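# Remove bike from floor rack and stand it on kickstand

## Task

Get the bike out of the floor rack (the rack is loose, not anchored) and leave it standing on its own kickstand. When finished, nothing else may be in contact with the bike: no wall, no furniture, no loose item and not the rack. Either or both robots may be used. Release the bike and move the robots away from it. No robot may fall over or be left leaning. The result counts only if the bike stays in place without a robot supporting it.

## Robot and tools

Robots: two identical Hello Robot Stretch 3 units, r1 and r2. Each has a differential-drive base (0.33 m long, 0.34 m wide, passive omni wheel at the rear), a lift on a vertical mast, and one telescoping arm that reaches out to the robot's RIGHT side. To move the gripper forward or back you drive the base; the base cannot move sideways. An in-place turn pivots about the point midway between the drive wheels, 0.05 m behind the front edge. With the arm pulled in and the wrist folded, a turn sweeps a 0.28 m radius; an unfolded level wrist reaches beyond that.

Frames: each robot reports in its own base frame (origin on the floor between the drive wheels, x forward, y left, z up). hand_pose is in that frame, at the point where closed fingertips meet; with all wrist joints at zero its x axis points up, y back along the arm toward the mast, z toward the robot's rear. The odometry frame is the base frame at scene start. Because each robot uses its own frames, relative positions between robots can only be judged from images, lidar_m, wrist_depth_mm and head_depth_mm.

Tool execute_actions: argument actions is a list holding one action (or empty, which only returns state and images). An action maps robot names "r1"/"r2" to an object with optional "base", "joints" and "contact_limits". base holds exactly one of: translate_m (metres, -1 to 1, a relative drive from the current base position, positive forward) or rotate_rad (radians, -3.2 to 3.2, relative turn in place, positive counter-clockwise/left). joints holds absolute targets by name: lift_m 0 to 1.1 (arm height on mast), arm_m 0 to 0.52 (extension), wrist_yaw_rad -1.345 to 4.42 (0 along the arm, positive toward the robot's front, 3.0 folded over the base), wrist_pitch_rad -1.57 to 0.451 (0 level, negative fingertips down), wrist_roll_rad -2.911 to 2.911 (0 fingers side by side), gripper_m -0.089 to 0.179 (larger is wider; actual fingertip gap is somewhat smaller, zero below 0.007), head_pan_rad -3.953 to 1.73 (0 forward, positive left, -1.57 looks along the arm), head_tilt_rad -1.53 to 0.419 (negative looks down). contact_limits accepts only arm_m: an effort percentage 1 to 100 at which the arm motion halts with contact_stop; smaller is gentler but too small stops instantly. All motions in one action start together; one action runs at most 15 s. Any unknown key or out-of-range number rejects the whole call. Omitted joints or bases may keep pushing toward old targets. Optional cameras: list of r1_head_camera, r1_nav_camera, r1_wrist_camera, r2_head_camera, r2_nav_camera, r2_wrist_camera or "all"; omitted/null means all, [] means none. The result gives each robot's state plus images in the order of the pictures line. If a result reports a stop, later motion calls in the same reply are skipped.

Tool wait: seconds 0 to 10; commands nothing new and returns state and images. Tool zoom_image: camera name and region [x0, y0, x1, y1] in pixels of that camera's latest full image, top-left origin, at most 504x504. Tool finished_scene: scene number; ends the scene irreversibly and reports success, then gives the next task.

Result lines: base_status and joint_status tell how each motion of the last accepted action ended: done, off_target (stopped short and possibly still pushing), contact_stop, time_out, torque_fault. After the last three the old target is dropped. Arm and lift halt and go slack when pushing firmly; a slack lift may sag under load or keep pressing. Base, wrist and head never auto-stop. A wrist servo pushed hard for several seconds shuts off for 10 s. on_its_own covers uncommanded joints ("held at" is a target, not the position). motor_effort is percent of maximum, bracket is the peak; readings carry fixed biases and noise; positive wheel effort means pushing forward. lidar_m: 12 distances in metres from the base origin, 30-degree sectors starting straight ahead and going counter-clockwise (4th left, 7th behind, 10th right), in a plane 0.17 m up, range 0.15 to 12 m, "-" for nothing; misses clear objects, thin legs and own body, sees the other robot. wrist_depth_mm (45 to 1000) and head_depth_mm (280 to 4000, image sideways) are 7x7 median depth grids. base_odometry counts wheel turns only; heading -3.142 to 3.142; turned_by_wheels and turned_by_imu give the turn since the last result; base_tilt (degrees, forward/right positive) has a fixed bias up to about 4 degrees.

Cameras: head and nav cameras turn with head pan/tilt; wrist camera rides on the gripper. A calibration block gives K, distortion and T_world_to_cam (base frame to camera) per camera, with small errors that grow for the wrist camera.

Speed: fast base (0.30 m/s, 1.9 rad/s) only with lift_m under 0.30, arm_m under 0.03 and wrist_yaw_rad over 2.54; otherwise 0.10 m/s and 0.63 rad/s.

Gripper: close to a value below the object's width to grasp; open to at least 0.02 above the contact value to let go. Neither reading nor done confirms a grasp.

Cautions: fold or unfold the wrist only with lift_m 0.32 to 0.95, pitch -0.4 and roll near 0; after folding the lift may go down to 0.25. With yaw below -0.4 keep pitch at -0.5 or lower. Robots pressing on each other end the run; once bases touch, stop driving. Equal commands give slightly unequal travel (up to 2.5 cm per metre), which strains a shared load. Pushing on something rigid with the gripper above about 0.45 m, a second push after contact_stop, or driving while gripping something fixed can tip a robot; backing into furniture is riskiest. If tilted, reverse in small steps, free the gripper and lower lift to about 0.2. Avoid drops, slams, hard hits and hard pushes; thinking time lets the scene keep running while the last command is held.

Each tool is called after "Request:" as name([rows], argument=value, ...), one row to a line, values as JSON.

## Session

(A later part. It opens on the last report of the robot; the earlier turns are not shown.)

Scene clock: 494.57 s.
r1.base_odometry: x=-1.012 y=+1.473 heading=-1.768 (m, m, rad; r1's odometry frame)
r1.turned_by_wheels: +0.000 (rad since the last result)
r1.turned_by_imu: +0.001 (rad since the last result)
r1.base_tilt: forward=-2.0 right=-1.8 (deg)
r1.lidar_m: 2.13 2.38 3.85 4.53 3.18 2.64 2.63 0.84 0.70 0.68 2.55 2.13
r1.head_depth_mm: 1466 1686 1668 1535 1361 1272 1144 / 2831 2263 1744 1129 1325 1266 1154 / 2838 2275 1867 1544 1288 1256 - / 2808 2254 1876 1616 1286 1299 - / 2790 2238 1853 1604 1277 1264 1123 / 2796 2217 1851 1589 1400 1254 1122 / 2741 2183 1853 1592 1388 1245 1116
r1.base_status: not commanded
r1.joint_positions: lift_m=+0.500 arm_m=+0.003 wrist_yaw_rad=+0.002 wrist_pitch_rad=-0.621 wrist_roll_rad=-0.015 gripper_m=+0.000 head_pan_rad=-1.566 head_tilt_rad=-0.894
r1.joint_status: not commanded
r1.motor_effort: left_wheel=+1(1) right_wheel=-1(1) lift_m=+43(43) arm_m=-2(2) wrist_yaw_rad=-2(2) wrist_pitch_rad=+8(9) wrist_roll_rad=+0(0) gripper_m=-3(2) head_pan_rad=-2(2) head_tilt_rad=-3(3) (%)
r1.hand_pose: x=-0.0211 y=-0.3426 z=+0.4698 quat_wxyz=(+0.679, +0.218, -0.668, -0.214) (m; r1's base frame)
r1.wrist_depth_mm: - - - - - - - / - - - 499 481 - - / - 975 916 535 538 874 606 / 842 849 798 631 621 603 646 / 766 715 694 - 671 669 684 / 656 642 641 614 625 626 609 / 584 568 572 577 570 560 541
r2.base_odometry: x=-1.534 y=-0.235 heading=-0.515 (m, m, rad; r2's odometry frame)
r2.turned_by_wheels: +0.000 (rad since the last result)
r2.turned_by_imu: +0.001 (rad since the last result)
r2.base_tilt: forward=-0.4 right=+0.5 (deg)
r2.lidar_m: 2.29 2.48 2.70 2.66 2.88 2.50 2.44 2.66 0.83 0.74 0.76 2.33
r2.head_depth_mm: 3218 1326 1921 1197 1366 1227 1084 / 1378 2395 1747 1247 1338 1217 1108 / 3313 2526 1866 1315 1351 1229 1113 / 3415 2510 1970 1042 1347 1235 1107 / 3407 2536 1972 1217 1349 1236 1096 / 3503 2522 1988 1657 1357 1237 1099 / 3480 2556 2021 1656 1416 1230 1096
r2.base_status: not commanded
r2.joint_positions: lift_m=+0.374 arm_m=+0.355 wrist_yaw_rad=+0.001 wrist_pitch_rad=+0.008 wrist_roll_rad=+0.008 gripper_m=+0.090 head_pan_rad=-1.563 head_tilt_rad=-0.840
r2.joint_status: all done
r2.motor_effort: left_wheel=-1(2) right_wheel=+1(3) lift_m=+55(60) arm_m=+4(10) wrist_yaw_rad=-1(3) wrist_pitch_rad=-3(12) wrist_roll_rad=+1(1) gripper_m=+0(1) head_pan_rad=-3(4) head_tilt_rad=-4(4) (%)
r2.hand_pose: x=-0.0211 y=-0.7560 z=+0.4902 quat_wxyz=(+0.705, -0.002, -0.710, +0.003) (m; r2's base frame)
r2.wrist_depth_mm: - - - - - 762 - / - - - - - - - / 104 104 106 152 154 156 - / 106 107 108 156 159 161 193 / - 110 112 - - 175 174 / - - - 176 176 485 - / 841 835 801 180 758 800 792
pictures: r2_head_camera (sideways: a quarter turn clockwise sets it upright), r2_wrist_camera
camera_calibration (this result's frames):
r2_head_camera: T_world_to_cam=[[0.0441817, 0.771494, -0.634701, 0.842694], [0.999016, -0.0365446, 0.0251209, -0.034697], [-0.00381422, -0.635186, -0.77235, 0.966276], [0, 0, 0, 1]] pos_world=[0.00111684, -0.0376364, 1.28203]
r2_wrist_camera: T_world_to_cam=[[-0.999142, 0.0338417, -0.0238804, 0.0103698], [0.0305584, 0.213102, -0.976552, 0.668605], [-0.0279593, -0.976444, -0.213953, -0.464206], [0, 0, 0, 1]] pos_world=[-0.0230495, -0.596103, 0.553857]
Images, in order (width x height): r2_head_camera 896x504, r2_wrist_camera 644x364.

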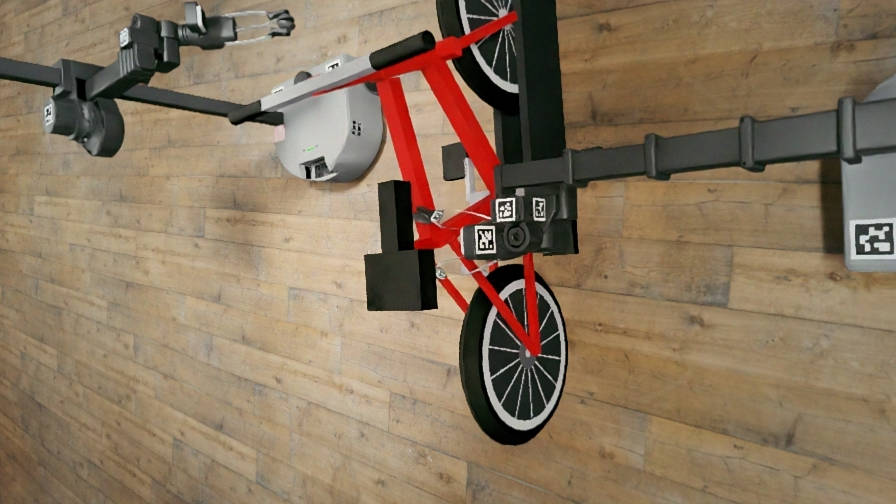

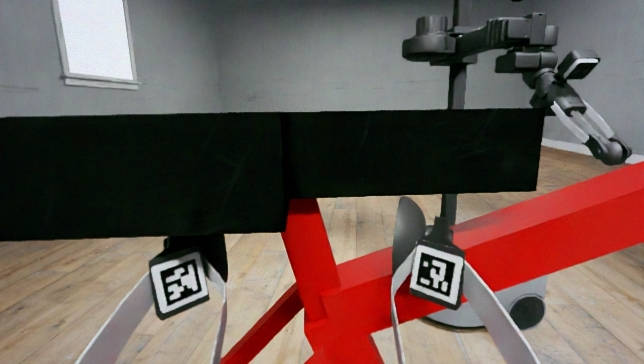

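Request:
execute_actions([
  {"r2":{"joints":{"lift_m":0.362,"gripper_m":0.0}}},
], cameras=["r2_head_camera","r2_wrist_camera"])

Scene clock: 499.40 s.
r1.base_odometry: x=-1.012 y=+1.473 heading=-1.768 (m, m, rad; r1's odometry frame)
r1.turned_by_wheels: +0.000 (rad since the last result)
r1.turned_by_imu: +0.001 (rad since the last result)
r1.base_tilt: forward=-1.9 right=-1.9 (deg)
r1.lidar_m: 2.13 2.38 3.86 4.54 3.17 2.64 2.63 0.84 0.69 0.68 2.55 2.14
r1.head_depth_mm: 1476 1687 1660 1544 1359 1268 1137 / 2799 2284 1723 1126 1323 1269 1152 / 2852 2261 1853 1558 1292 1257 - / 2815 2286 1876 1612 1290 1303 - / 2813 2228 1858 1598 1291 1250 1131 / 2820 2222 1845 1603 1403 1246 1125 / 2724 2190 1858 1592 1390 1235 1120
r1.base_status: not commanded
r1.joint_positions: lift_m=+0.500 arm_m=+0.003 wrist_yaw_rad=+0.002 wrist_pitch_rad=-0.621 wrist_roll_rad=-0.015 gripper_m=+0.000 head_pan_rad=-1.566 head_tilt_rad=-0.894
r1.joint_status: not commanded
r1.motor_effort: left_wheel=+1(1) right_wheel=-1(1) lift_m=+43(43) arm_m=-2(3) wrist_yaw_rad=-3(2) wrist_pitch_rad=+8(8) wrist_roll_rad=-1(0) gripper_m=-1(2) head_pan_rad=-2(2) head_tilt_rad=-4(3) (%)
r1.hand_pose: x=-0.0211 y=-0.3426 z=+0.4698 quat_wxyz=(+0.679, +0.218, -0.668, -0.214) (m; r1's base frame)
r1.wrist_depth_mm: - - - - - - - / - - - 496 481 - - / - - 957 544 540 851 613 / 844 848 822 620 609 602 646 / 726 737 714 - 675 671 682 / 653 637 644 608 619 617 607 / 586 577 571 567 567 558 554
r2.base_odometry: x=-1.534 y=-0.235 heading=-0.515 (m, m, rad; r2's odometry frame)
r2.turned_by_wheels: +0.000 (rad since the last result)
r2.turned_by_imu: +0.001 (rad since the last result)
r2.base_tilt: forward=-0.4 right=+0.5 (deg)
r2.lidar_m: 2.30 2.47 2.70 2.66 2.87 2.50 2.44 2.66 0.83 0.74 0.76 2.33
r2.head_depth_mm: 3180 1331 1909 1203 1371 1228 1094 / 1378 2417 1727 1250 1347 1233 1108 / 3385 2506 1882 1318 1350 1224 1114 / 3398 2513 1990 1057 1358 1230 1109 / 3410 2529 2008 1217 1358 1227 1093 / 3419 2498 2013 1643 1354 1232 1093 / 3380 2566 2008 1657 1417 1237 1096
r2.base_status: not commanded
r2.joint_positions: lift_m=+0.363 arm_m=+0.355 wrist_yaw_rad=+0.003 wrist_pitch_rad=+0.015 wrist_roll_rad=-0.003 gripper_m=+0.000 head_pan_rad=-1.563 head_tilt_rad=-0.840
r2.joint_status: all done
r2.motor_effort: left_wheel=-1(2) right_wheel=+1(2) lift_m=+19(49) arm_m=+3(4) wrist_yaw_rad=-2(3) wrist_pitch_rad=-6(15) wrist_roll_rad=+6(6) gripper_m=-10(90) head_pan_rad=-3(3) head_tilt_rad=-3(4) (%)
r2.hand_pose: x=-0.0207 y=-0.7563 z=+0.4813 quat_wxyz=(+0.708, -0.004, -0.706, +0.006) (m; r2's base frame)
r2.wrist_depth_mm: - - - - - 767 - / - - - - - 704 - / 103 104 105 151 153 156 - / 106 107 109 156 - 193 180 / - - - 170 190 173 175 / - - - 175 176 787 - / 799 812 754 176 806 803 794
pictures: r2_head_camera (sideways: a quarter turn clockwise sets it upright), r2_wrist_camera
camera_calibration (this result's frames):
r2_head_camera: T_world_to_cam=[[0.0441818, 0.771494, -0.634701, 0.842694], [0.999016, -0.0365447, 0.0251209, -0.034697], [-0.00381429, -0.635186, -0.77235, 0.966276], [0, 0, 0, 1]] pos_world=[0.00111684, -0.0376364, 1.28203]
r2_wrist_camera: T_world_to_cam=[[-0.999393, 0.0321608, -0.0133862, 0.00426449], [0.0197282, 0.205818, -0.978391, 0.655106], [-0.0287107, -0.978062, -0.206328, -0.471225], [0, 0, 0, 1]] pos_world=[-0.0221914, -0.595857, 0.54378]
Images, in order (width x height): r2_head_camera 896x504, r2_wrist_camera 644x364.

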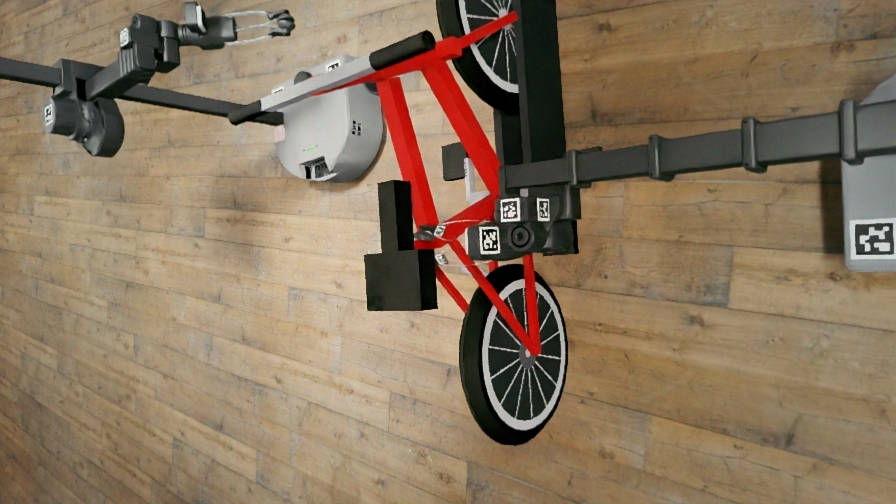

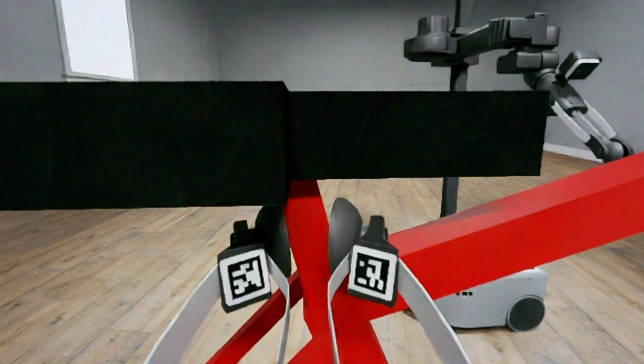

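Request:
execute_actions([
  {"r2":{"base":{"translate_m":0.15}}},
], cameras=["r2_head_camera","r1_head_camera","r1_nav_camera"])

Scene clock: 518.57 s.
r1.base_odometry: x=-1.012 y=+1.473 heading=-1.768 (m, m, rad; r1's odometry frame)
r1.turned_by_wheels: +0.000 (rad since the last result)
r1.turned_by_imu: +0.001 (rad since the last result)
r1.base_tilt: forward=-1.9 right=-1.8 (deg)
r1.lidar_m: 2.13 2.38 3.85 4.55 3.17 2.64 2.63 0.84 0.69 0.68 2.55 2.13
r1.head_depth_mm: 2845 2282 1684 1280 1354 1270 1149 / 2843 2262 1809 1103 1323 1260 1159 / 2826 2221 1883 1555 1290 1260 - / 2800 2243 1872 1613 1283 1288 - / 2792 2217 1865 1600 1292 1253 1121 / 2758 2218 1873 1595 1404 1244 1121 / 2756 2182 1849 1582 1395 1244 1120
r1.base_status: not commanded
r1.joint_positions: lift_m=+0.500 arm_m=+0.003 wrist_yaw_rad=+0.002 wrist_pitch_rad=-0.621 wrist_roll_rad=-0.015 gripper_m=+0.000 head_pan_rad=-1.566 head_tilt_rad=-0.894
r1.joint_status: not commanded
r1.motor_effort: left_wheel=+1(1) right_wheel=-1(1) lift_m=+43(43) arm_m=-2(2) wrist_yaw_rad=-2(3) wrist_pitch_rad=+8(7) wrist_roll_rad=-1(0) gripper_m=-1(2) head_pan_rad=-2(1) head_tilt_rad=-3(3) (%)
r1.hand_pose: x=-0.0211 y=-0.3426 z=+0.4698 quat_wxyz=(+0.679, +0.218, -0.668, -0.214) (m; r1's base frame)
r1.wrist_depth_mm: - - - - - - - / - - - 499 477 - - / - 993 923 541 541 869 608 / 846 850 791 616 614 609 640 / 743 724 698 - 683 682 688 / 647 647 649 597 620 616 612 / 583 577 581 572 551 548 546
r2.base_odometry: x=-1.403 y=-0.309 heading=-0.515 (m, m, rad; r2's odometry frame)
r2.turned_by_wheels: -0.001 (rad since the last result)
r2.turned_by_imu: -0.109 (rad since the last result)
r2.base_tilt: forward=-0.3 right=+0.5 (deg)
r2.lidar_m: 2.16 2.25 2.75 2.65 2.77 2.69 2.58 2.67 0.88 0.73 0.73 2.24
r2.head_depth_mm: 3312 2284 1879 1259 1393 1221 1083 / 1415 2325 1765 1383 1377 1229 1099 / 3395 2497 1839 1266 1341 1222 1115 / 3425 2507 2008 1047 1360 1234 1112 / 3405 2496 2001 1663 1336 1241 1093 / 3443 2518 1994 1660 1348 1233 1098 / 3378 2495 1990 1668 1412 1234 1094
r2.base_status: done
r2.joint_positions: lift_m=+0.363 arm_m=+0.355 wrist_yaw_rad=-0.134 wrist_pitch_rad=+0.004 wrist_roll_rad=-0.002 gripper_m=+0.000 head_pan_rad=-1.563 head_tilt_rad=-0.840
r2.joint_status: not commanded
r2.on_its_own: wrist_yaw_rad is held at -0.094, not at your +0.000, by its stall guard, which is still easing; right_wheel is at rest, and its effort (+24) is outside its rest range (-18 to +18)
r2.motor_effort: left_wheel=-9(17) right_wheel=+24(51) lift_m=+20(20) arm_m=+2(3) wrist_yaw_rad=+30(58) wrist_pitch_rad=-1(7) wrist_roll_rad=+6(6) gripper_m=-11(18) head_pan_rad=-3(3) head_tilt_rad=-3(3) (%)
r2.hand_pose: x=-0.0556 y=-0.7538 z=+0.4783 quat_wxyz=(+0.707, -0.048, -0.704, -0.046) (m; r2's base frame)
r2.wrist_depth_mm: - - - - 891 - - / - 96 104 113 779 - - / 92 96 104 113 174 192 248 / 95 99 107 117 - 219 232 / - - - - 200 - - / - - - 193 903 - 950 / 802 787 484 191 447 791 287
pictures: r1_head_camera (sideways: a quarter turn clockwise sets it upright), r1_nav_camera (sideways: a quarter turn counterclockwise sets it upright), r2_head_camera (sideways: a quarter turn clockwise sets it upright)
camera_calibration (this result's frames):
r1_head_camera: T_world_to_cam=[[-0.0163042, 0.785637, -0.618472, 0.825598], [0.999111, -0.0112536, -0.0406338, 0.0498636], [-0.0388835, -0.618585, -0.784755, 0.980971], [0, 0, 0, 1]] pos_world=[0.00178491, -0.0412457, 1.28246]
r1_nav_camera: T_world_to_cam=[[-0.0442307, -0.750742, 0.659113, -0.809975], [-0.998401, 0.00997562, -0.0556367, 0.130584], [0.0351938, -0.66052, -0.749983, 0.925805], [0, 0, 0, 1]] pos_world=[0.0619669, 0.00212805, 1.23547]
r2_head_camera: T_world_to_cam=[[0.0442134, 0.771539, -0.634644, 0.842621], [0.999015, -0.036588, 0.0251177, -0.0346928], [-0.00384108, -0.63513, -0.772396, 0.966336], [0, 0, 0, 1]] pos_world=[0.00111527, -0.0376348, 1.28203]
Images, in order (width x height): r1_head_camera 896x504, r1_nav_camera 672x504, r2_head_camera 896x504.

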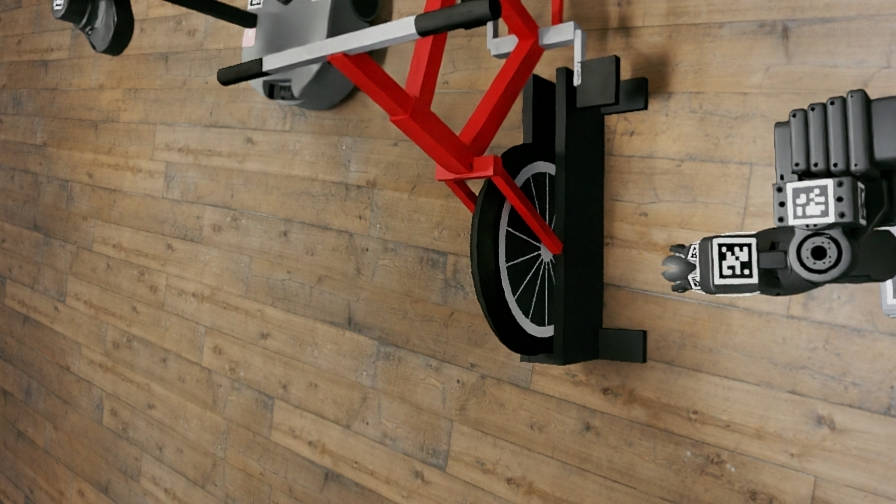

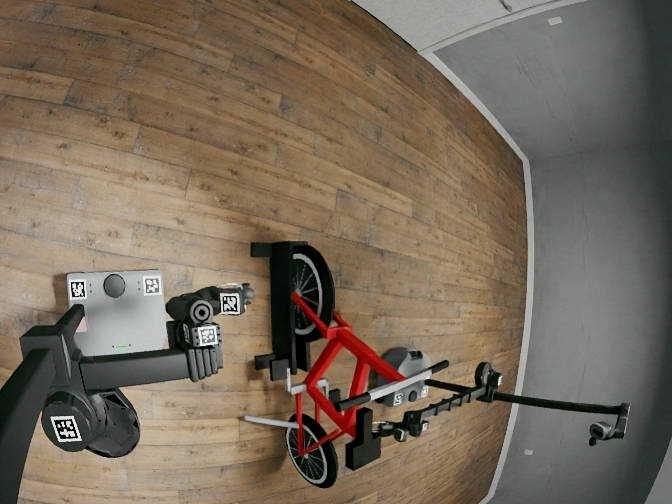

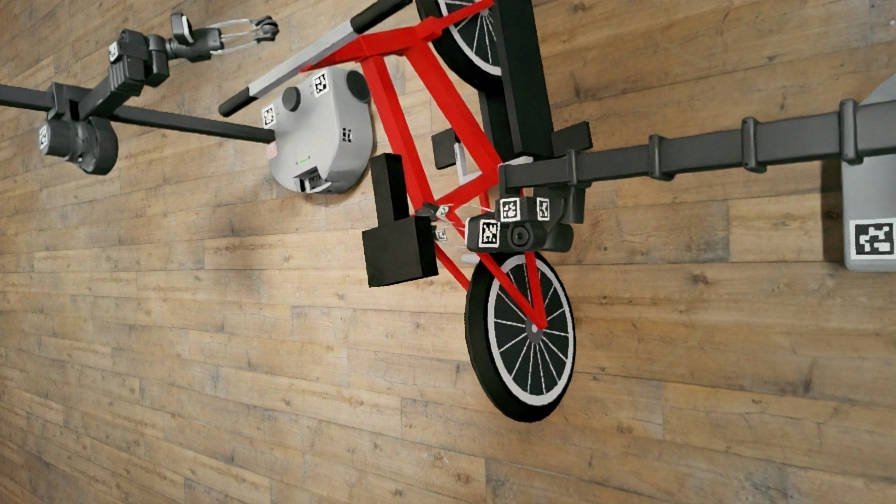

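Request:
execute_actions([
  {"r2":{"base":{"translate_m":-0.06},"joints":{"wrist_yaw_rad":0}},"r1":{"base":{"translate_m":-0.25},"joints":{"wrist_pitch_rad":-0.9,"arm_m":0.2,"lift_m":0.6}}},
], cameras=["r2_head_camera","r1_head_camera","r1_wrist_camera"])

Scene clock: 536.47 s.
r1.base_odometry: x=-0.963 y=+1.718 heading=-1.768 (m, m, rad; r1's odometry frame)
r1.turned_by_wheels: +0.000 (rad since the last result)
r1.turned_by_imu: +0.003 (rad since the last result)
r1.base_tilt: forward=-2.0 right=-1.9 (deg)
r1.lidar_m: 2.37 2.65 4.33 4.56 2.87 2.40 2.39 0.90 0.68 0.67 0.70 2.38
r1.head_depth_mm: 2869 2305 1899 980 1312 1266 1140 / 1528 2111 1128 1041 1263 1238 - / 2837 2249 1732 1556 - 1255 1133 / 2794 2245 1789 932 - 1256 1141 / 2788 2242 1862 1081 1269 1252 1130 / 2747 2205 1854 1606 1270 1253 1127 / 2749 2208 1843 1596 1267 1242 1114
r1.base_status: done
r1.joint_positions: lift_m=+0.600 arm_m=+0.200 wrist_yaw_rad=+0.005 wrist_pitch_rad=-0.906 wrist_roll_rad=-0.023 gripper_m=+0.000 head_pan_rad=-1.566 head_tilt_rad=-0.894
r1.joint_status: all done
r1.motor_effort: left_wheel=+5(6) right_wheel=-9(10) lift_m=+43(45) arm_m=+3(3) wrist_yaw_rad=-5(5) wrist_pitch_rad=+2(8) wrist_roll_rad=+3(3) gripper_m=-2(2) head_pan_rad=-1(2) head_tilt_rad=-3(3) (%)
r1.hand_pose: x=-0.0209 y=-0.4838 z=+0.5219 quat_wxyz=(+0.644, +0.315, -0.627, -0.305) (m; r1's base frame)
r1.wrist_depth_mm: - - 972 924 266 275 289 / 908 899 859 871 886 868 338 / 825 414 397 433 572 451 437 / 765 564 553 575 568 553 521 / 719 712 697 - 675 675 680 / 669 655 661 640 651 650 644 / 623 619 605 608 604 610 598
r2.base_odometry: x=-1.455 y=-0.280 heading=-0.515 (m, m, rad; r2's odometry frame)
r2.turned_by_wheels: +0.000 (rad since the last result)
r2.turned_by_imu: +0.002 (rad since the last result)
r2.base_tilt: forward=-0.3 right=+0.5 (deg)
r2.lidar_m: 2.22 2.31 2.75 2.65 2.76 2.63 2.51 2.61 0.85 0.74 0.74 2.30
r2.head_depth_mm: 3319 2489 1983 1280 1393 1225 1085 / 3370 2391 1816 1300 1372 1230 1101 / 3347 2275 1863 1373 1345 1223 1114 / 1297 2411 1750 1108 1388 1231 1109 / 3460 2510 1998 1202 1352 1227 1090 / 3421 2550 2011 1646 1331 1241 1087 / 3417 2538 2015 1650 1414 1231 1098
r2.base_status: done
r2.joint_positions: lift_m=+0.363 arm_m=+0.355 wrist_yaw_rad=+0.021 wrist_pitch_rad=-0.001 wrist_roll_rad=-0.001 gripper_m=+0.000 head_pan_rad=-1.563 head_tilt_rad=-0.840
r2.joint_status: wrist_yaw_rad off_target (ended at +0.021, target +0.000)
r2.on_its_own: wrist_yaw_rad is at rest, and its effort (-15) is outside its rest range (-12 to +12)
r2.motor_effort: left_wheel=+5(16) right_wheel=-15(28) lift_m=+20(20) arm_m=+5(4) wrist_yaw_rad=-15(46) wrist_pitch_rad=+2(3) wrist_roll_rad=+5(5) gripper_m=-11(13) head_pan_rad=-4(3) head_tilt_rad=-4(4) (%)
r2.hand_pose: x=-0.0159 y=-0.7558 z=+0.4770 quat_wxyz=(+0.708, +0.008, -0.706, +0.007) (m; r2's base frame)
r2.wrist_depth_mm: - - - - - - - / - 107 111 950 - - - / 105 108 112 160 168 176 - / 109 111 116 176 - 201 196 / - - - 181 187 194 - / - - - 186 898 - - / 800 786 725 190 787 785 789
pictures: r1_head_camera (sideways: a quarter turn clockwise sets it upright), r1_wrist_camera, r2_head_camera (sideways: a quarter turn clockwise sets it upright)
camera_calibration (this result's frames):
r1_head_camera: T_world_to_cam=[[-0.0163044, 0.785637, -0.618472, 0.825598], [0.999111, -0.0112533, -0.0406338, 0.0498636], [-0.0388833, -0.618585, -0.784755, 0.980971], [0, 0, 0, 1]] pos_world=[0.00178492, -0.0412457, 1.28246]
r1_wrist_camera: T_world_to_cam=[[-0.999935, 0.0110771, -0.00277472, -0.00964057], [0.0111597, 0.896392, -0.443122, 0.696606], [-0.00242129, -0.443124, -0.896457, 0.424721], [0, 0, 0, 1]] pos_world=[-0.0163855, -0.436121, 0.6894]
r2_head_camera: T_world_to_cam=[[0.0442265, 0.771547, -0.634633, 0.842605], [0.999014, -0.0366054, 0.025117, -0.0346919], [-0.00385199, -0.635118, -0.772406, 0.966349], [0, 0, 0, 1]] pos_world=[0.00111462, -0.0376344, 1.28203]
Images, in order (width x height): r1_head_camera 896x504, r1_wrist_camera 644x364, r2_head_camera 896x504.

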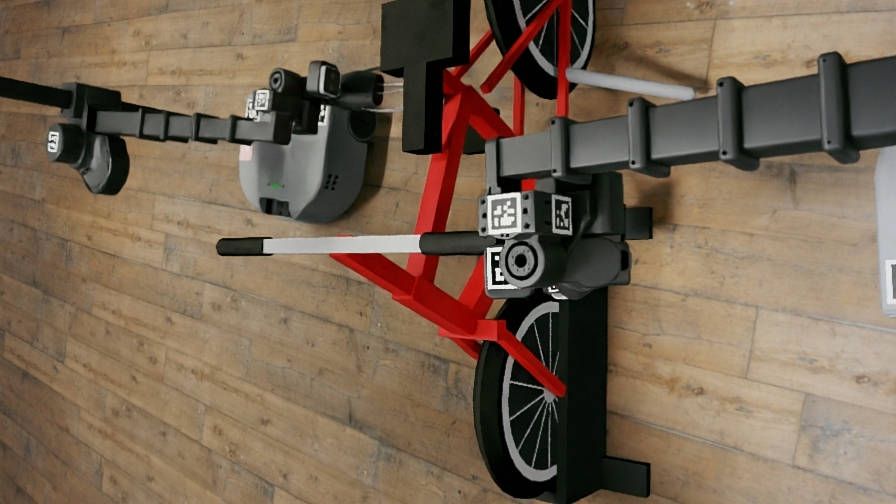

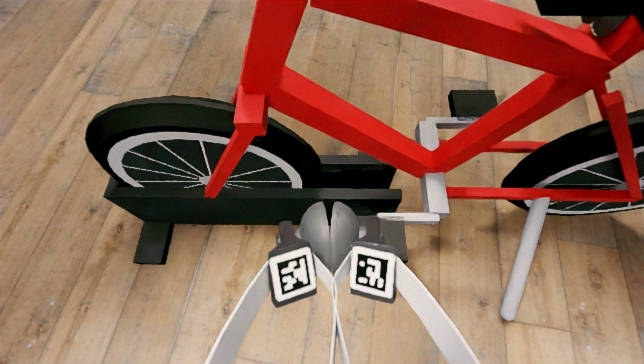

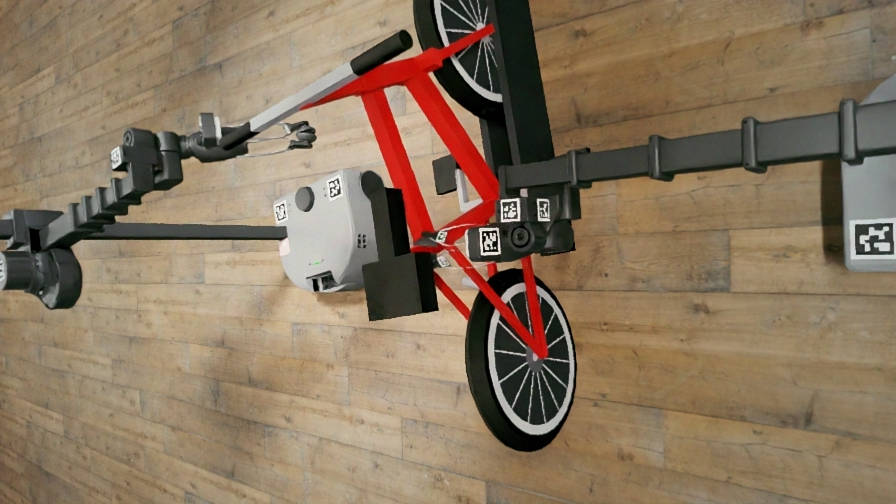

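Request:
execute_actions([
  {"r1":{"joints":{"arm_m":0.0,"lift_m":0.55}}},
], cameras=[])

Request:
execute_actions([
  {"r1":{"base":{"translate_m":0.3},"joints":{"lift_m":0.2}}},
], cameras=[])

Request:
execute_actions([
  {"r1":{"joints":{"arm_m":0.3,"lift_m":0.13}}},
], cameras=["r1_head_camera","r1_wrist_camera"])

Scene clock: 564.37 s.
r1.base_odometry: x=-0.963 y=+1.718 heading=-1.768 (m, m, rad; r1's odometry frame)
r1.turned_by_wheels: +0.000 (rad since the last result)
r1.turned_by_imu: +0.001 (rad since the last result)
r1.base_tilt: forward=-2.0 right=-1.9 (deg)
r1.lidar_m: 2.37 2.65 4.30 4.59 2.87 2.40 2.38 0.91 0.68 0.67 0.70 2.38
r1.head_depth_mm: 2894 2311 1882 987 1312 1266 1147 / 1514 2101 1128 1043 1355 1259 - / 2815 2251 1731 1559 1325 1272 - / 2791 2254 1807 971 1296 1289 - / 2773 2230 1878 1080 1262 1257 1125 / 2771 2200 1843 1597 1264 1240 1127 / 2716 2216 1853 1573 1257 1242 1115
r1.base_status: not commanded
r1.joint_positions: lift_m=+0.550 arm_m=+0.003 wrist_yaw_rad=+0.002 wrist_pitch_rad=-0.906 wrist_roll_rad=-0.021 gripper_m=+0.000 head_pan_rad=-1.566 head_tilt_rad=-0.894
r1.joint_status: all done
joint sent to its limit — the command would take r1.arm_m past its lower limit, so that joint was sent only as far as its limit.
r1.motor_effort: left_wheel=+1(5) right_wheel=-1(9) lift_m=+27(39) arm_m=-3(2) wrist_yaw_rad=-2(5) wrist_pitch_rad=+2(3) wrist_roll_rad=+2(4) gripper_m=-2(1) head_pan_rad=-1(2) head_tilt_rad=-3(3) (%)
r1.hand_pose: x=-0.0213 y=-0.2873 z=+0.4724 quat_wxyz=(+0.643, +0.314, -0.628, -0.306) (m; r1's base frame)
r1.wrist_depth_mm: 933 497 489 871 524 618 479 / 840 612 596 611 594 599 560 / 783 733 718 714 749 734 720 / 721 715 686 693 699 673 688 / 664 663 652 - 630 640 633 / 607 607 613 593 606 600 587 / 570 569 571 575 559 563 555
r2.base_odometry: x=-1.455 y=-0.280 heading=-0.515 (m, m, rad; r2's odometry frame)
r2.turned_by_wheels: +0.000 (rad since the last result)
r2.turned_by_imu: +0.001 (rad since the last result)
r2.base_tilt: forward=-0.3 right=+0.4 (deg)
r2.lidar_m: 2.22 2.31 2.75 2.66 2.76 2.63 2.51 2.61 0.86 0.74 0.74 2.31
r2.head_depth_mm: 3316 2501 1961 1291 1399 1224 1088 / 3339 2521 1883 1292 1368 1227 1108 / 3329 2342 1834 1361 1350 1224 1116 / 1338 2423 1753 1103 1381 1228 1107 / 3384 2528 1984 1202 1351 1239 1091 / 3401 2528 2003 1673 1321 1231 1090 / 3394 2547 2016 1652 1409 1229 1090
r2.base_status: not commanded
r2.joint_positions: lift_m=+0.363 arm_m=+0.355 wrist_yaw_rad=+0.022 wrist_pitch_rad=-0.001 wrist_roll_rad=-0.001 gripper_m=+0.000 head_pan_rad=-1.563 head_tilt_rad=-0.840
r2.joint_status: not commanded
r2.on_its_own: wrist_yaw_rad is at rest, and its effort (-16) is outside its rest range (-12 to +12)
r2.motor_effort: left_wheel=+5(6) right_wheel=-14(15) lift_m=+20(20) arm_m=+3(3) wrist_yaw_rad=-16(16) wrist_pitch_rad=+2(2) wrist_roll_rad=+5(5) gripper_m=-10(10) head_pan_rad=-3(4) head_tilt_rad=-4(4) (%)
r2.hand_pose: x=-0.0158 y=-0.7558 z=+0.4769 quat_wxyz=(+0.708, +0.009, -0.706, +0.007) (m; r2's base frame)
r2.wrist_depth_mm: - - - 836 671 - - / - 107 110 940 660 - - / 105 108 112 161 167 175 - / 109 111 116 176 - 202 195 / - - - 181 187 193 - / - - - 187 890 - 995 / 782 794 731 190 788 775 778
pictures: none
No camera images: the call's "cameras" was empty. Leave "cameras" out to get every camera's image.

Scene clock: 568.63 s.
r1.base_odometry: x=-1.022 y=+1.424 heading=-1.768 (m, m, rad; r1's odometry frame)
r1.turned_by_wheels: +0.000 (rad since the last result)
r1.turned_by_imu: -0.001 (rad since the last result)
r1.base_tilt: forward=-1.9 right=-1.9 (deg)
r1.lidar_m: 2.08 2.33 3.74 4.53 3.22 2.69 2.68 0.88 0.70 0.68 2.49 2.09
r1.head_depth_mm: 2873 2281 1660 1564 1271 1272 1146 / 2877 2273 1820 1106 1332 1267 1140 / 2828 2242 1886 1609 1295 1264 1153 / 2809 2259 1862 1614 1291 1253 1169 / 2805 2263 1864 1612 1340 1249 1131 / 2783 2194 1852 1604 1400 1247 1118 / 2699 2196 1839 1601 1401 1249 1118
r1.base_status: done
r1.joint_positions: lift_m=+0.200 arm_m=+0.003 wrist_yaw_rad=+0.002 wrist_pitch_rad=-0.906 wrist_roll_rad=-0.021 gripper_m=+0.000 head_pan_rad=-1.566 head_tilt_rad=-0.894
r1.joint_status: all done
r1.motor_effort: left_wheel=+1(8) right_wheel=-1(4) lift_m=+27(27) arm_m=-2(2) wrist_yaw_rad=-2(2) wrist_pitch_rad=+2(2) wrist_roll_rad=+3(3) gripper_m=-1(2) head_pan_rad=-2(1) head_tilt_rad=-4(3) (%)
r1.hand_pose: x=-0.0213 y=-0.2872 z=+0.1224 quat_wxyz=(+0.643, +0.314, -0.628, -0.306) (m; r1's base frame)
r1.wrist_depth_mm: 413 422 398 415 408 404 391 / 383 377 375 368 368 368 364 / 345 342 346 341 337 337 332 / 322 319 317 315 313 311 309 / 296 294 295 - 290 290 285 / 277 278 273 266 270 269 269 / 259 258 256 257 254 255 251
r2.base_odometry: x=-1.455 y=-0.280 heading=-0.515 (m, m, rad; r2's odometry frame)
r2.turned_by_wheels: +0.000 (rad since the last result)
r2.turned_by_imu: +0.001 (rad since the last result)
r2.base_tilt: forward=-0.4 right=+0.4 (deg)
r2.lidar_m: 2.22 2.31 2.75 2.65 2.76 2.63 2.51 2.61 0.85 0.74 0.74 2.30
r2.head_depth_mm: 3286 2474 1989 1288 1406 1219 1084 / 3223 2313 1578 1301 1363 1228 1099 / 3399 2399 1857 1361 1353 1222 1114 / 3383 2503 1991 1108 1380 1225 1108 / 3393 2482 2016 1206 1348 1232 1092 / 3463 2509 1999 1653 1328 1236 1104 / 3405 2546 2031 1663 1414 1234 1094
r2.base_status: not commanded
r2.joint_positions: lift_m=+0.363 arm_m=+0.355 wrist_yaw_rad=+0.022 wrist_pitch_rad=-0.001 wrist_roll_rad=-0.001 gripper_m=+0.000 head_pan_rad=-1.563 head_tilt_rad=-0.840
r2.joint_status: not commanded
r2.on_its_own: wrist_yaw_rad is at rest, and its effort (-16) is outside its rest range (-12 to +12)
r2.motor_effort: left_wheel=+5(5) right_wheel=-14(14) lift_m=+20(20) arm_m=+4(4) wrist_yaw_rad=-16(15) wrist_pitch_rad=+2(2) wrist_roll_rad=+5(5) gripper_m=-10(9) head_pan_rad=-3(3) head_tilt_rad=-4(4) (%)
r2.hand_pose: x=-0.0158 y=-0.7558 z=+0.4769 quat_wxyz=(+0.708, +0.009, -0.706, +0.007) (m; r2's base frame)
r2.wrist_depth_mm: - - - - - - - / - 106 110 - - - - / 105 108 112 161 167 175 - / 109 111 116 176 - 203 194 / - - - 180 188 193 - / - - - 187 854 840 - / 791 796 729 190 777 775 782
pictures: none
No camera images: the call's "cameras" was empty. Leave "cameras" out to get every camera's image.

Scene clock: 572.03 s.
r1.base_odometry: x=-1.022 y=+1.424 heading=-1.768 (m, m, rad; r1's odometry frame)
r1.turned_by_wheels: +0.000 (rad since the last result)
r1.turned_by_imu: +0.001 (rad since the last result)
r1.base_tilt: forward=-2.0 right=-1.8 (deg)
r1.lidar_m: 2.07 2.33 3.77 4.54 3.23 2.68 2.68 0.87 0.70 0.68 2.49 2.09
r1.head_depth_mm: 2897 2262 1671 1560 1276 1268 1147 / 2904 2281 1818 1101 1328 1264 1138 / 2864 2239 1881 1626 1296 1267 1150 / 2775 2249 1884 1617 1260 1242 1143 / 2805 2223 1878 1607 1334 1261 1130 / 2765 2202 1851 1605 1398 1241 1123 / 2727 2195 1863 1588 1392 1236 1116
r1.base_status: not commanded
r1.joint_positions: lift_m=+0.130 arm_m=+0.300 wrist_yaw_rad=+0.002 wrist_pitch_rad=-0.907 wrist_roll_rad=-0.020 gripper_m=+0.000 head_pan_rad=-1.566 head_tilt_rad=-0.894
r1.joint_status: all done
r1.motor_effort: left_wheel=+1(1) right_wheel=-1(1) lift_m=+27(27) arm_m=+2(1) wrist_yaw_rad=-2(1) wrist_pitch_rad=+3(2) wrist_roll_rad=+2(3) gripper_m=-2(2) head_pan_rad=-1(1) head_tilt_rad=-3(4) (%)
r1.hand_pose: x=-0.0213 y=-0.5836 z=+0.0524 quat_wxyz=(+0.642, +0.314, -0.629, -0.306) (m; r1's base frame)
r1.wrist_depth_mm: 315 147 146 146 145 144 144 / 284 193 176 176 174 174 173 / 260 256 223 221 221 220 217 / 239 239 219 236 234 232 233 / 224 221 203 - 217 216 216 / 209 208 204 200 202 202 200 / 196 194 192 193 191 188 189
r2.base_odometry: x=-1.455 y=-0.280 heading=-0.515 (m, m, rad; r2's odometry frame)
r2.turned_by_wheels: +0.000 (rad since the last result)
r2.turned_by_imu: +0.001 (rad since the last result)
r2.base_tilt: forward=-0.4 right=+0.5 (deg)
r2.lidar_m: 2.23 2.31 2.75 2.65 2.77 2.63 2.52 2.61 0.86 0.74 0.74 2.31
r2.head_depth_mm: 3357 2479 1979 1281 1400 1220 1084 / 3174 2404 1689 1296 1370 1223 1105 / 3465 2491 1826 1369 1340 1225 1113 / 3367 2498 1983 1105 1379 1231 1106 / 3381 2551 1983 1196 1346 1230 1095 / 3465 2556 2028 1648 1340 1231 1097 / 3447 2544 2025 1655 1419 1236 1097
r2.base_status: not commanded
r2.joint_positions: lift_m=+0.363 arm_m=+0.355 wrist_yaw_rad=+0.022 wrist_pitch_rad=-0.001 wrist_roll_rad=-0.001 gripper_m=+0.000 head_pan_rad=-1.563 head_tilt_rad=-0.840
r2.joint_status: not commanded
r2.on_its_own: wrist_yaw_rad is at rest, and its effort (-15) is outside its rest range (-12 to +12)
r2.motor_effort: left_wheel=+5(5) right_wheel=-14(14) lift_m=+20(20) arm_m=+4(4) wrist_yaw_rad=-15(16) wrist_pitch_rad=+2(2) wrist_roll_rad=+5(5) gripper_m=-10(10) head_pan_rad=-3(3) head_tilt_rad=-4(3) (%)
r2.hand_pose: x=-0.0158 y=-0.7558 z=+0.4769 quat_wxyz=(+0.708, +0.009, -0.706, +0.007) (m; r2's base frame)
r2.wrist_depth_mm: - - - - - - - / - 106 110 - - - - / 105 108 112 161 167 175 - / 109 111 116 175 946 202 195 / - - - 180 187 191 536 / - - - 187 857 865 570 / 801 802 719 190 797 786 733
pictures: r1_head_camera (sideways: a quarter turn clockwise sets it upright), r1_wrist_camera
camera_calibration (this result's frames):
r1_head_camera: T_world_to_cam=[[-0.0163042, 0.785637, -0.618472, 0.825598], [0.999111, -0.0112536, -0.0406338, 0.0498636], [-0.0388835, -0.618585, -0.784755, 0.980971], [0, 0, 0, 1]] pos_world=[0.00178491, -0.0412457, 1.28246]
r1_wrist_camera: T_world_to_cam=[[-0.999856, 0.0164541, -0.00424527, -0.00710514], [0.0166347, 0.896719, -0.442288, 0.578281], [-0.00347063, -0.442294, -0.896863, -0.0399444], [0, 0, 0, 1]] pos_world=[-0.0168623, -0.536106, 0.219912]
Images, in order (width x height): r1_head_camera 896x504, r1_wrist_camera 644x364.

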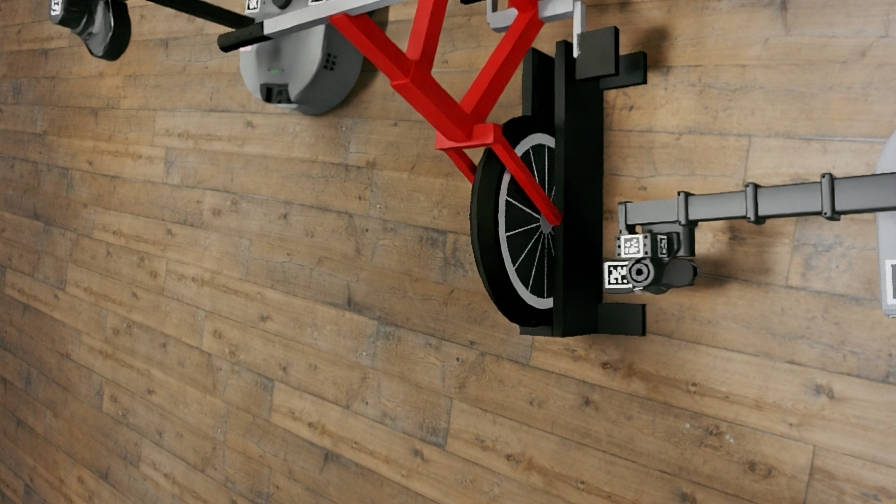

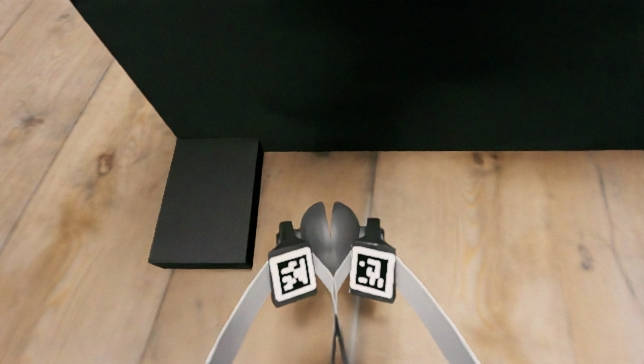

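Request:
execute_actions([
  {"r1":{"joints":{"lift_m":0.108}}},
], cameras=[])

Request:
execute_actions([
  {"r1":{"base":{"translate_m":0.15}}},
], cameras=["r1_head_camera","r1_wrist_camera","r2_head_camera"])

Scene clock: 579.50 s.
r1.base_odometry: x=-1.022 y=+1.424 heading=-1.768 (m, m, rad; r1's odometry frame)
r1.turned_by_wheels: +0.000 (rad since the last result)
r1.turned_by_imu: +0.001 (rad since the last result)
r1.base_tilt: forward=-1.9 right=-1.8 (deg)
r1.lidar_m: 2.08 2.32 3.75 4.52 3.22 2.69 2.68 0.88 0.70 0.68 2.48 2.09
r1.head_depth_mm: 2854 2281 1669 1561 1271 1264 1137 / 2832 2261 1818 1102 1335 1264 1137 / 2838 2274 1884 1630 1293 1261 1152 / 2831 2265 1862 1617 1252 1230 1142 / 2767 2225 1878 1604 1335 1254 1127 / 2733 2244 1848 1597 1402 1245 1125 / 2770 2219 1858 1572 1393 1243 1116
r1.base_status: not commanded
r1.joint_positions: lift_m=+0.108 arm_m=+0.300 wrist_yaw_rad=+0.002 wrist_pitch_rad=-0.907 wrist_roll_rad=-0.020 gripper_m=+0.000 head_pan_rad=-1.566 head_tilt_rad=-0.894
r1.joint_status: all done
r1.motor_effort: left_wheel=+0(1) right_wheel=-1(1) lift_m=+27(27) arm_m=+2(2) wrist_yaw_rad=-2(1) wrist_pitch_rad=+3(2) wrist_roll_rad=+2(2) gripper_m=+0(2) head_pan_rad=-2(1) head_tilt_rad=-3(3) (%)
r1.hand_pose: x=-0.0213 y=-0.5836 z=+0.0304 quat_wxyz=(+0.642, +0.314, -0.629, -0.306) (m; r1's base frame)
r1.wrist_depth_mm: 283 147 145 145 145 145 144 / 257 192 177 176 175 174 173 / 236 229 207 221 220 219 218 / 216 209 195 213 210 209 208 / 201 184 182 - 197 193 193 / 186 186 185 179 182 181 180 / 176 174 173 172 171 170 169
r2.base_odometry: x=-1.455 y=-0.280 heading=-0.515 (m, m, rad; r2's odometry frame)
r2.turned_by_wheels: +0.000 (rad since the last result)
r2.turned_by_imu: +0.001 (rad since the last result)
r2.base_tilt: forward=-0.3 right=+0.5 (deg)
r2.lidar_m: 2.22 2.31 2.74 2.66 2.76 2.63 2.52 2.61 0.86 0.74 0.74 2.31
r2.head_depth_mm: 3361 2501 1976 1282 1398 1223 1089 / 3156 2387 1714 1300 1386 1213 1105 / 3386 2504 1840 1363 1353 1217 1109 / 3358 2506 1996 1107 1382 1221 1112 / 3366 2495 1995 1203 1364 1230 1090 / 3395 2572 2001 1666 1337 1234 1095 / 3477 2528 2008 1658 1406 1237 1101
r2.base_status: not commanded
r2.joint_positions: lift_m=+0.363 arm_m=+0.355 wrist_yaw_rad=+0.022 wrist_pitch_rad=-0.001 wrist_roll_rad=-0.001 gripper_m=+0.000 head_pan_rad=-1.563 head_tilt_rad=-0.840
r2.joint_status: not commanded
r2.on_its_own: wrist_yaw_rad is at rest, and its effort (-15) is outside its rest range (-12 to +12)
r2.motor_effort: left_wheel=+5(5) right_wheel=-14(14) lift_m=+20(20) arm_m=+4(4) wrist_yaw_rad=-15(15) wrist_pitch_rad=+2(2) wrist_roll_rad=+5(5) gripper_m=-10(10) head_pan_rad=-3(3) head_tilt_rad=-3(4) (%)
r2.hand_pose: x=-0.0158 y=-0.7558 z=+0.4769 quat_wxyz=(+0.708, +0.009, -0.706, +0.007) (m; r2's base frame)
r2.wrist_depth_mm: - - - - - - - / - 107 110 - - - - / 105 108 112 161 167 176 - / 109 111 116 175 965 201 195 / - - - 180 187 193 565 / - - - 187 856 847 566 / 792 805 730 190 782 784 706
pictures: none
No camera images: the call's "cameras" was empty. Leave "cameras" out to get every camera's image.

Scene clock: 582.17 s.
r1.base_odometry: x=-1.051 y=+1.277 heading=-1.769 (m, m, rad; r1's odometry frame)
r1.turned_by_wheels: -0.001 (rad since the last result)
r1.turned_by_imu: -0.068 (rad since the last result)
r1.base_tilt: forward=-1.9 right=-2.0 (deg)
r1.lidar_m: 1.94 2.11 3.19 4.49 3.56 2.84 2.81 0.97 0.71 0.70 2.44 1.97
r1.head_depth_mm: 2780 2293 1777 1158 1330 1275 1141 / 2904 2287 1845 1198 1329 1263 1136 / 2813 2252 1883 1618 1323 1258 1150 / 2812 2245 1900 1609 1278 1240 1131 / 2817 2228 1870 1590 1382 1255 1127 / 2756 2213 1866 1592 1404 1253 1117 / 2772 2216 1861 1592 1395 1237 1113
r1.base_status: done
r1.joint_positions: lift_m=+0.108 arm_m=+0.300 wrist_yaw_rad=-0.100 wrist_pitch_rad=-0.869 wrist_roll_rad=-0.020 gripper_m=+0.000 head_pan_rad=-1.566 head_tilt_rad=-0.894
r1.joint_status: not commanded
r1.on_its_own: wrist_yaw_rad is held at -0.069, not at your +0.000, by its stall guard, which is still easing; left_wheel is at rest, and its effort (-19) is outside its rest range (-18 to +18); right_wheel is at rest, and its effort (+27) is outside its rest range (-18 to +18)
r1.motor_effort: left_wheel=-19(33) right_wheel=+27(53) lift_m=+30(30) arm_m=+0(2) wrist_yaw_rad=+29(56) wrist_pitch_rad=-12(12) wrist_roll_rad=+2(2) gripper_m=-6(11) head_pan_rad=-2(2) head_tilt_rad=-4(3) (%)
r1.hand_pose: x=-0.0363 y=-0.5910 z=+0.0356 quat_wxyz=(+0.632, +0.269, -0.649, -0.327) (m; r1's base frame)
r1.wrist_depth_mm: 303 301 150 153 159 164 170 / 272 270 185 183 191 198 206 / 246 244 234 215 231 234 236 / 224 223 214 205 220 217 217 / 205 205 200 185 203 201 200 / 191 191 189 - 187 188 186 / 178 178 176 175 175 174 173
r2.base_odometry: x=-1.455 y=-0.280 heading=-0.515 (m, m, rad; r2's odometry frame)
r2.turned_by_wheels: +0.000 (rad since the last result)
r2.turned_by_imu: +0.000 (rad since the last result)
r2.base_tilt: forward=-0.3 right=+0.5 (deg)
r2.lidar_m: 2.22 2.31 2.75 2.66 2.76 2.62 2.52 2.60 0.88 0.74 0.75 2.30
r2.head_depth_mm: 3033 2472 1788 1302 1409 1223 1083 / 3385 1754 1744 1329 1381 1216 1102 / 3396 2495 1945 1341 1354 1222 1116 / 3369 2495 1986 1158 1378 1231 1108 / 3359 2527 1999 1211 1358 1227 1091 / 3447 2541 2009 1652 1330 1229 1092 / 3423 2552 1996 1662 1424 1234 1093
r2.base_status: not commanded
r2.joint_positions: lift_m=+0.363 arm_m=+0.355 wrist_yaw_rad=+0.003 wrist_pitch_rad=-0.018 wrist_roll_rad=+0.005 gripper_m=+0.000 head_pan_rad=-1.563 head_tilt_rad=-0.840
r2.joint_status: not commanded
r2.motor_effort: left_wheel=+0(5) right_wheel=-1(14) lift_m=+23(23) arm_m=+3(4) wrist_yaw_rad=-2(15) wrist_pitch_rad=+10(11) wrist_roll_rad=+3(5) gripper_m=-3(10) head_pan_rad=-3(3) head_tilt_rad=-4(4) (%)
r2.hand_pose: x=-0.0207 y=-0.7555 z=+0.4727 quat_wxyz=(+0.706, +0.007, -0.708, -0.006) (m; r2's base frame)
r2.wrist_depth_mm: - - - - - - - / 112 116 121 172 181 - - / 116 118 124 174 182 - 220 / - - - - - 206 217 / - - - - 201 892 630 / 992 975 990 202 950 891 940 / 775 773 701 206 731 751 275
pictures: r1_head_camera (sideways: a quarter turn clockwise sets it upright), r1_wrist_camera, r2_head_camera (sideways: a quarter turn clockwise sets it upright)
camera_calibration (this result's frames):
r1_head_camera: T_world_to_cam=[[-0.0163042, 0.785637, -0.618472, 0.825598], [0.999111, -0.0112536, -0.0406338, 0.0498636], [-0.0388835, -0.618585, -0.784755, 0.980971], [0, 0, 0, 1]] pos_world=[0.00178491, -0.0412457, 1.28246]
r1_wrist_camera: T_world_to_cam=[[-0.992979, 0.118184, -0.00511112, 0.0384149], [0.106389, 0.873322, -0.475384, 0.568395], [-0.051719, -0.47259, -0.879764, -0.0786199], [0, 0, 0, 1]] pos_world=[-0.0263921, -0.538087, 0.201235]
r2_head_camera: T_world_to_cam=[[0.0442514, 0.771546, -0.634632, 0.842604], [0.999013, -0.0366377, 0.025117, -0.0346919], [-0.00387252, -0.635117, -0.772406, 0.96635], [0, 0, 0, 1]] pos_world=[0.00111341, -0.0376342, 1.28203]
Images, in order (width x height): r1_head_camera 896x504, r1_wrist_camera 644x364, r2_head_camera 896x504.

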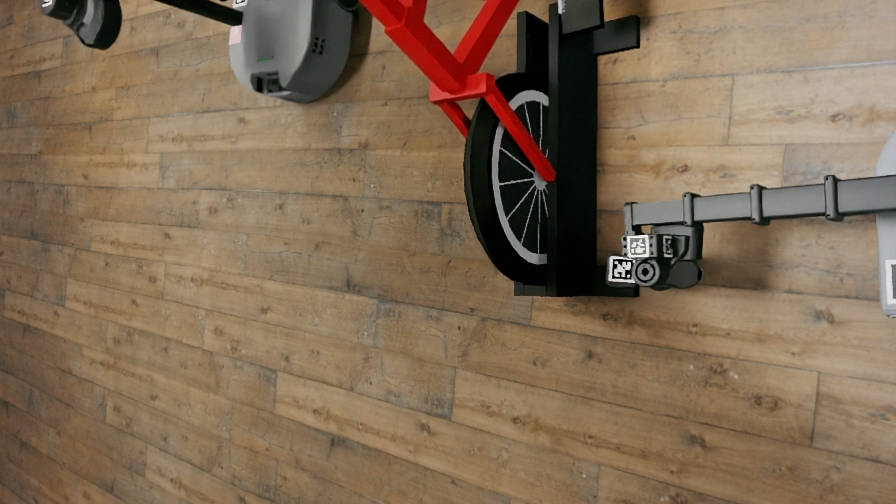

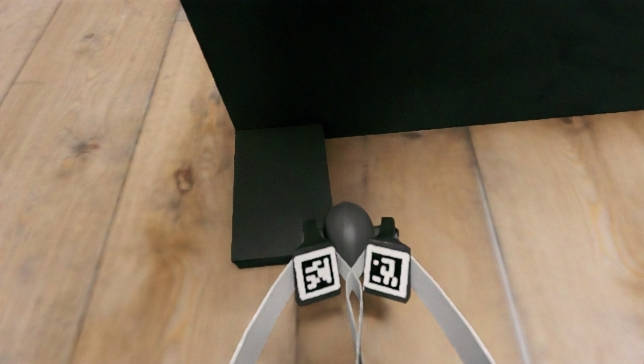

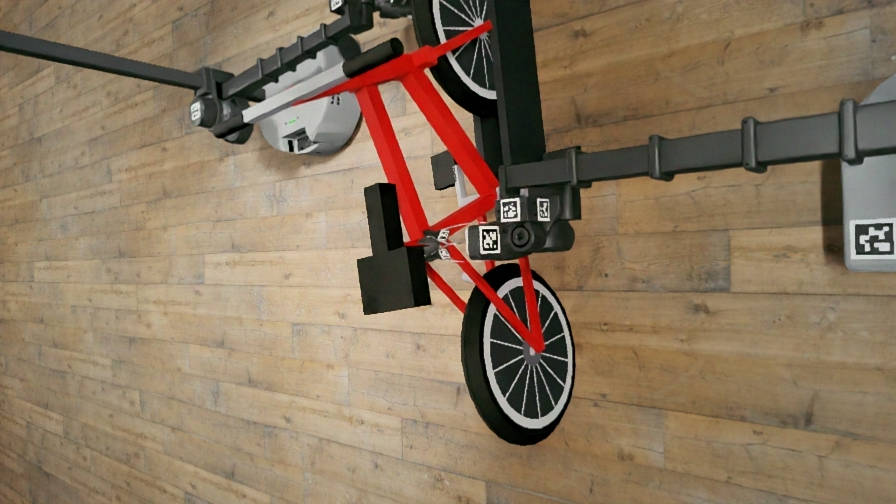

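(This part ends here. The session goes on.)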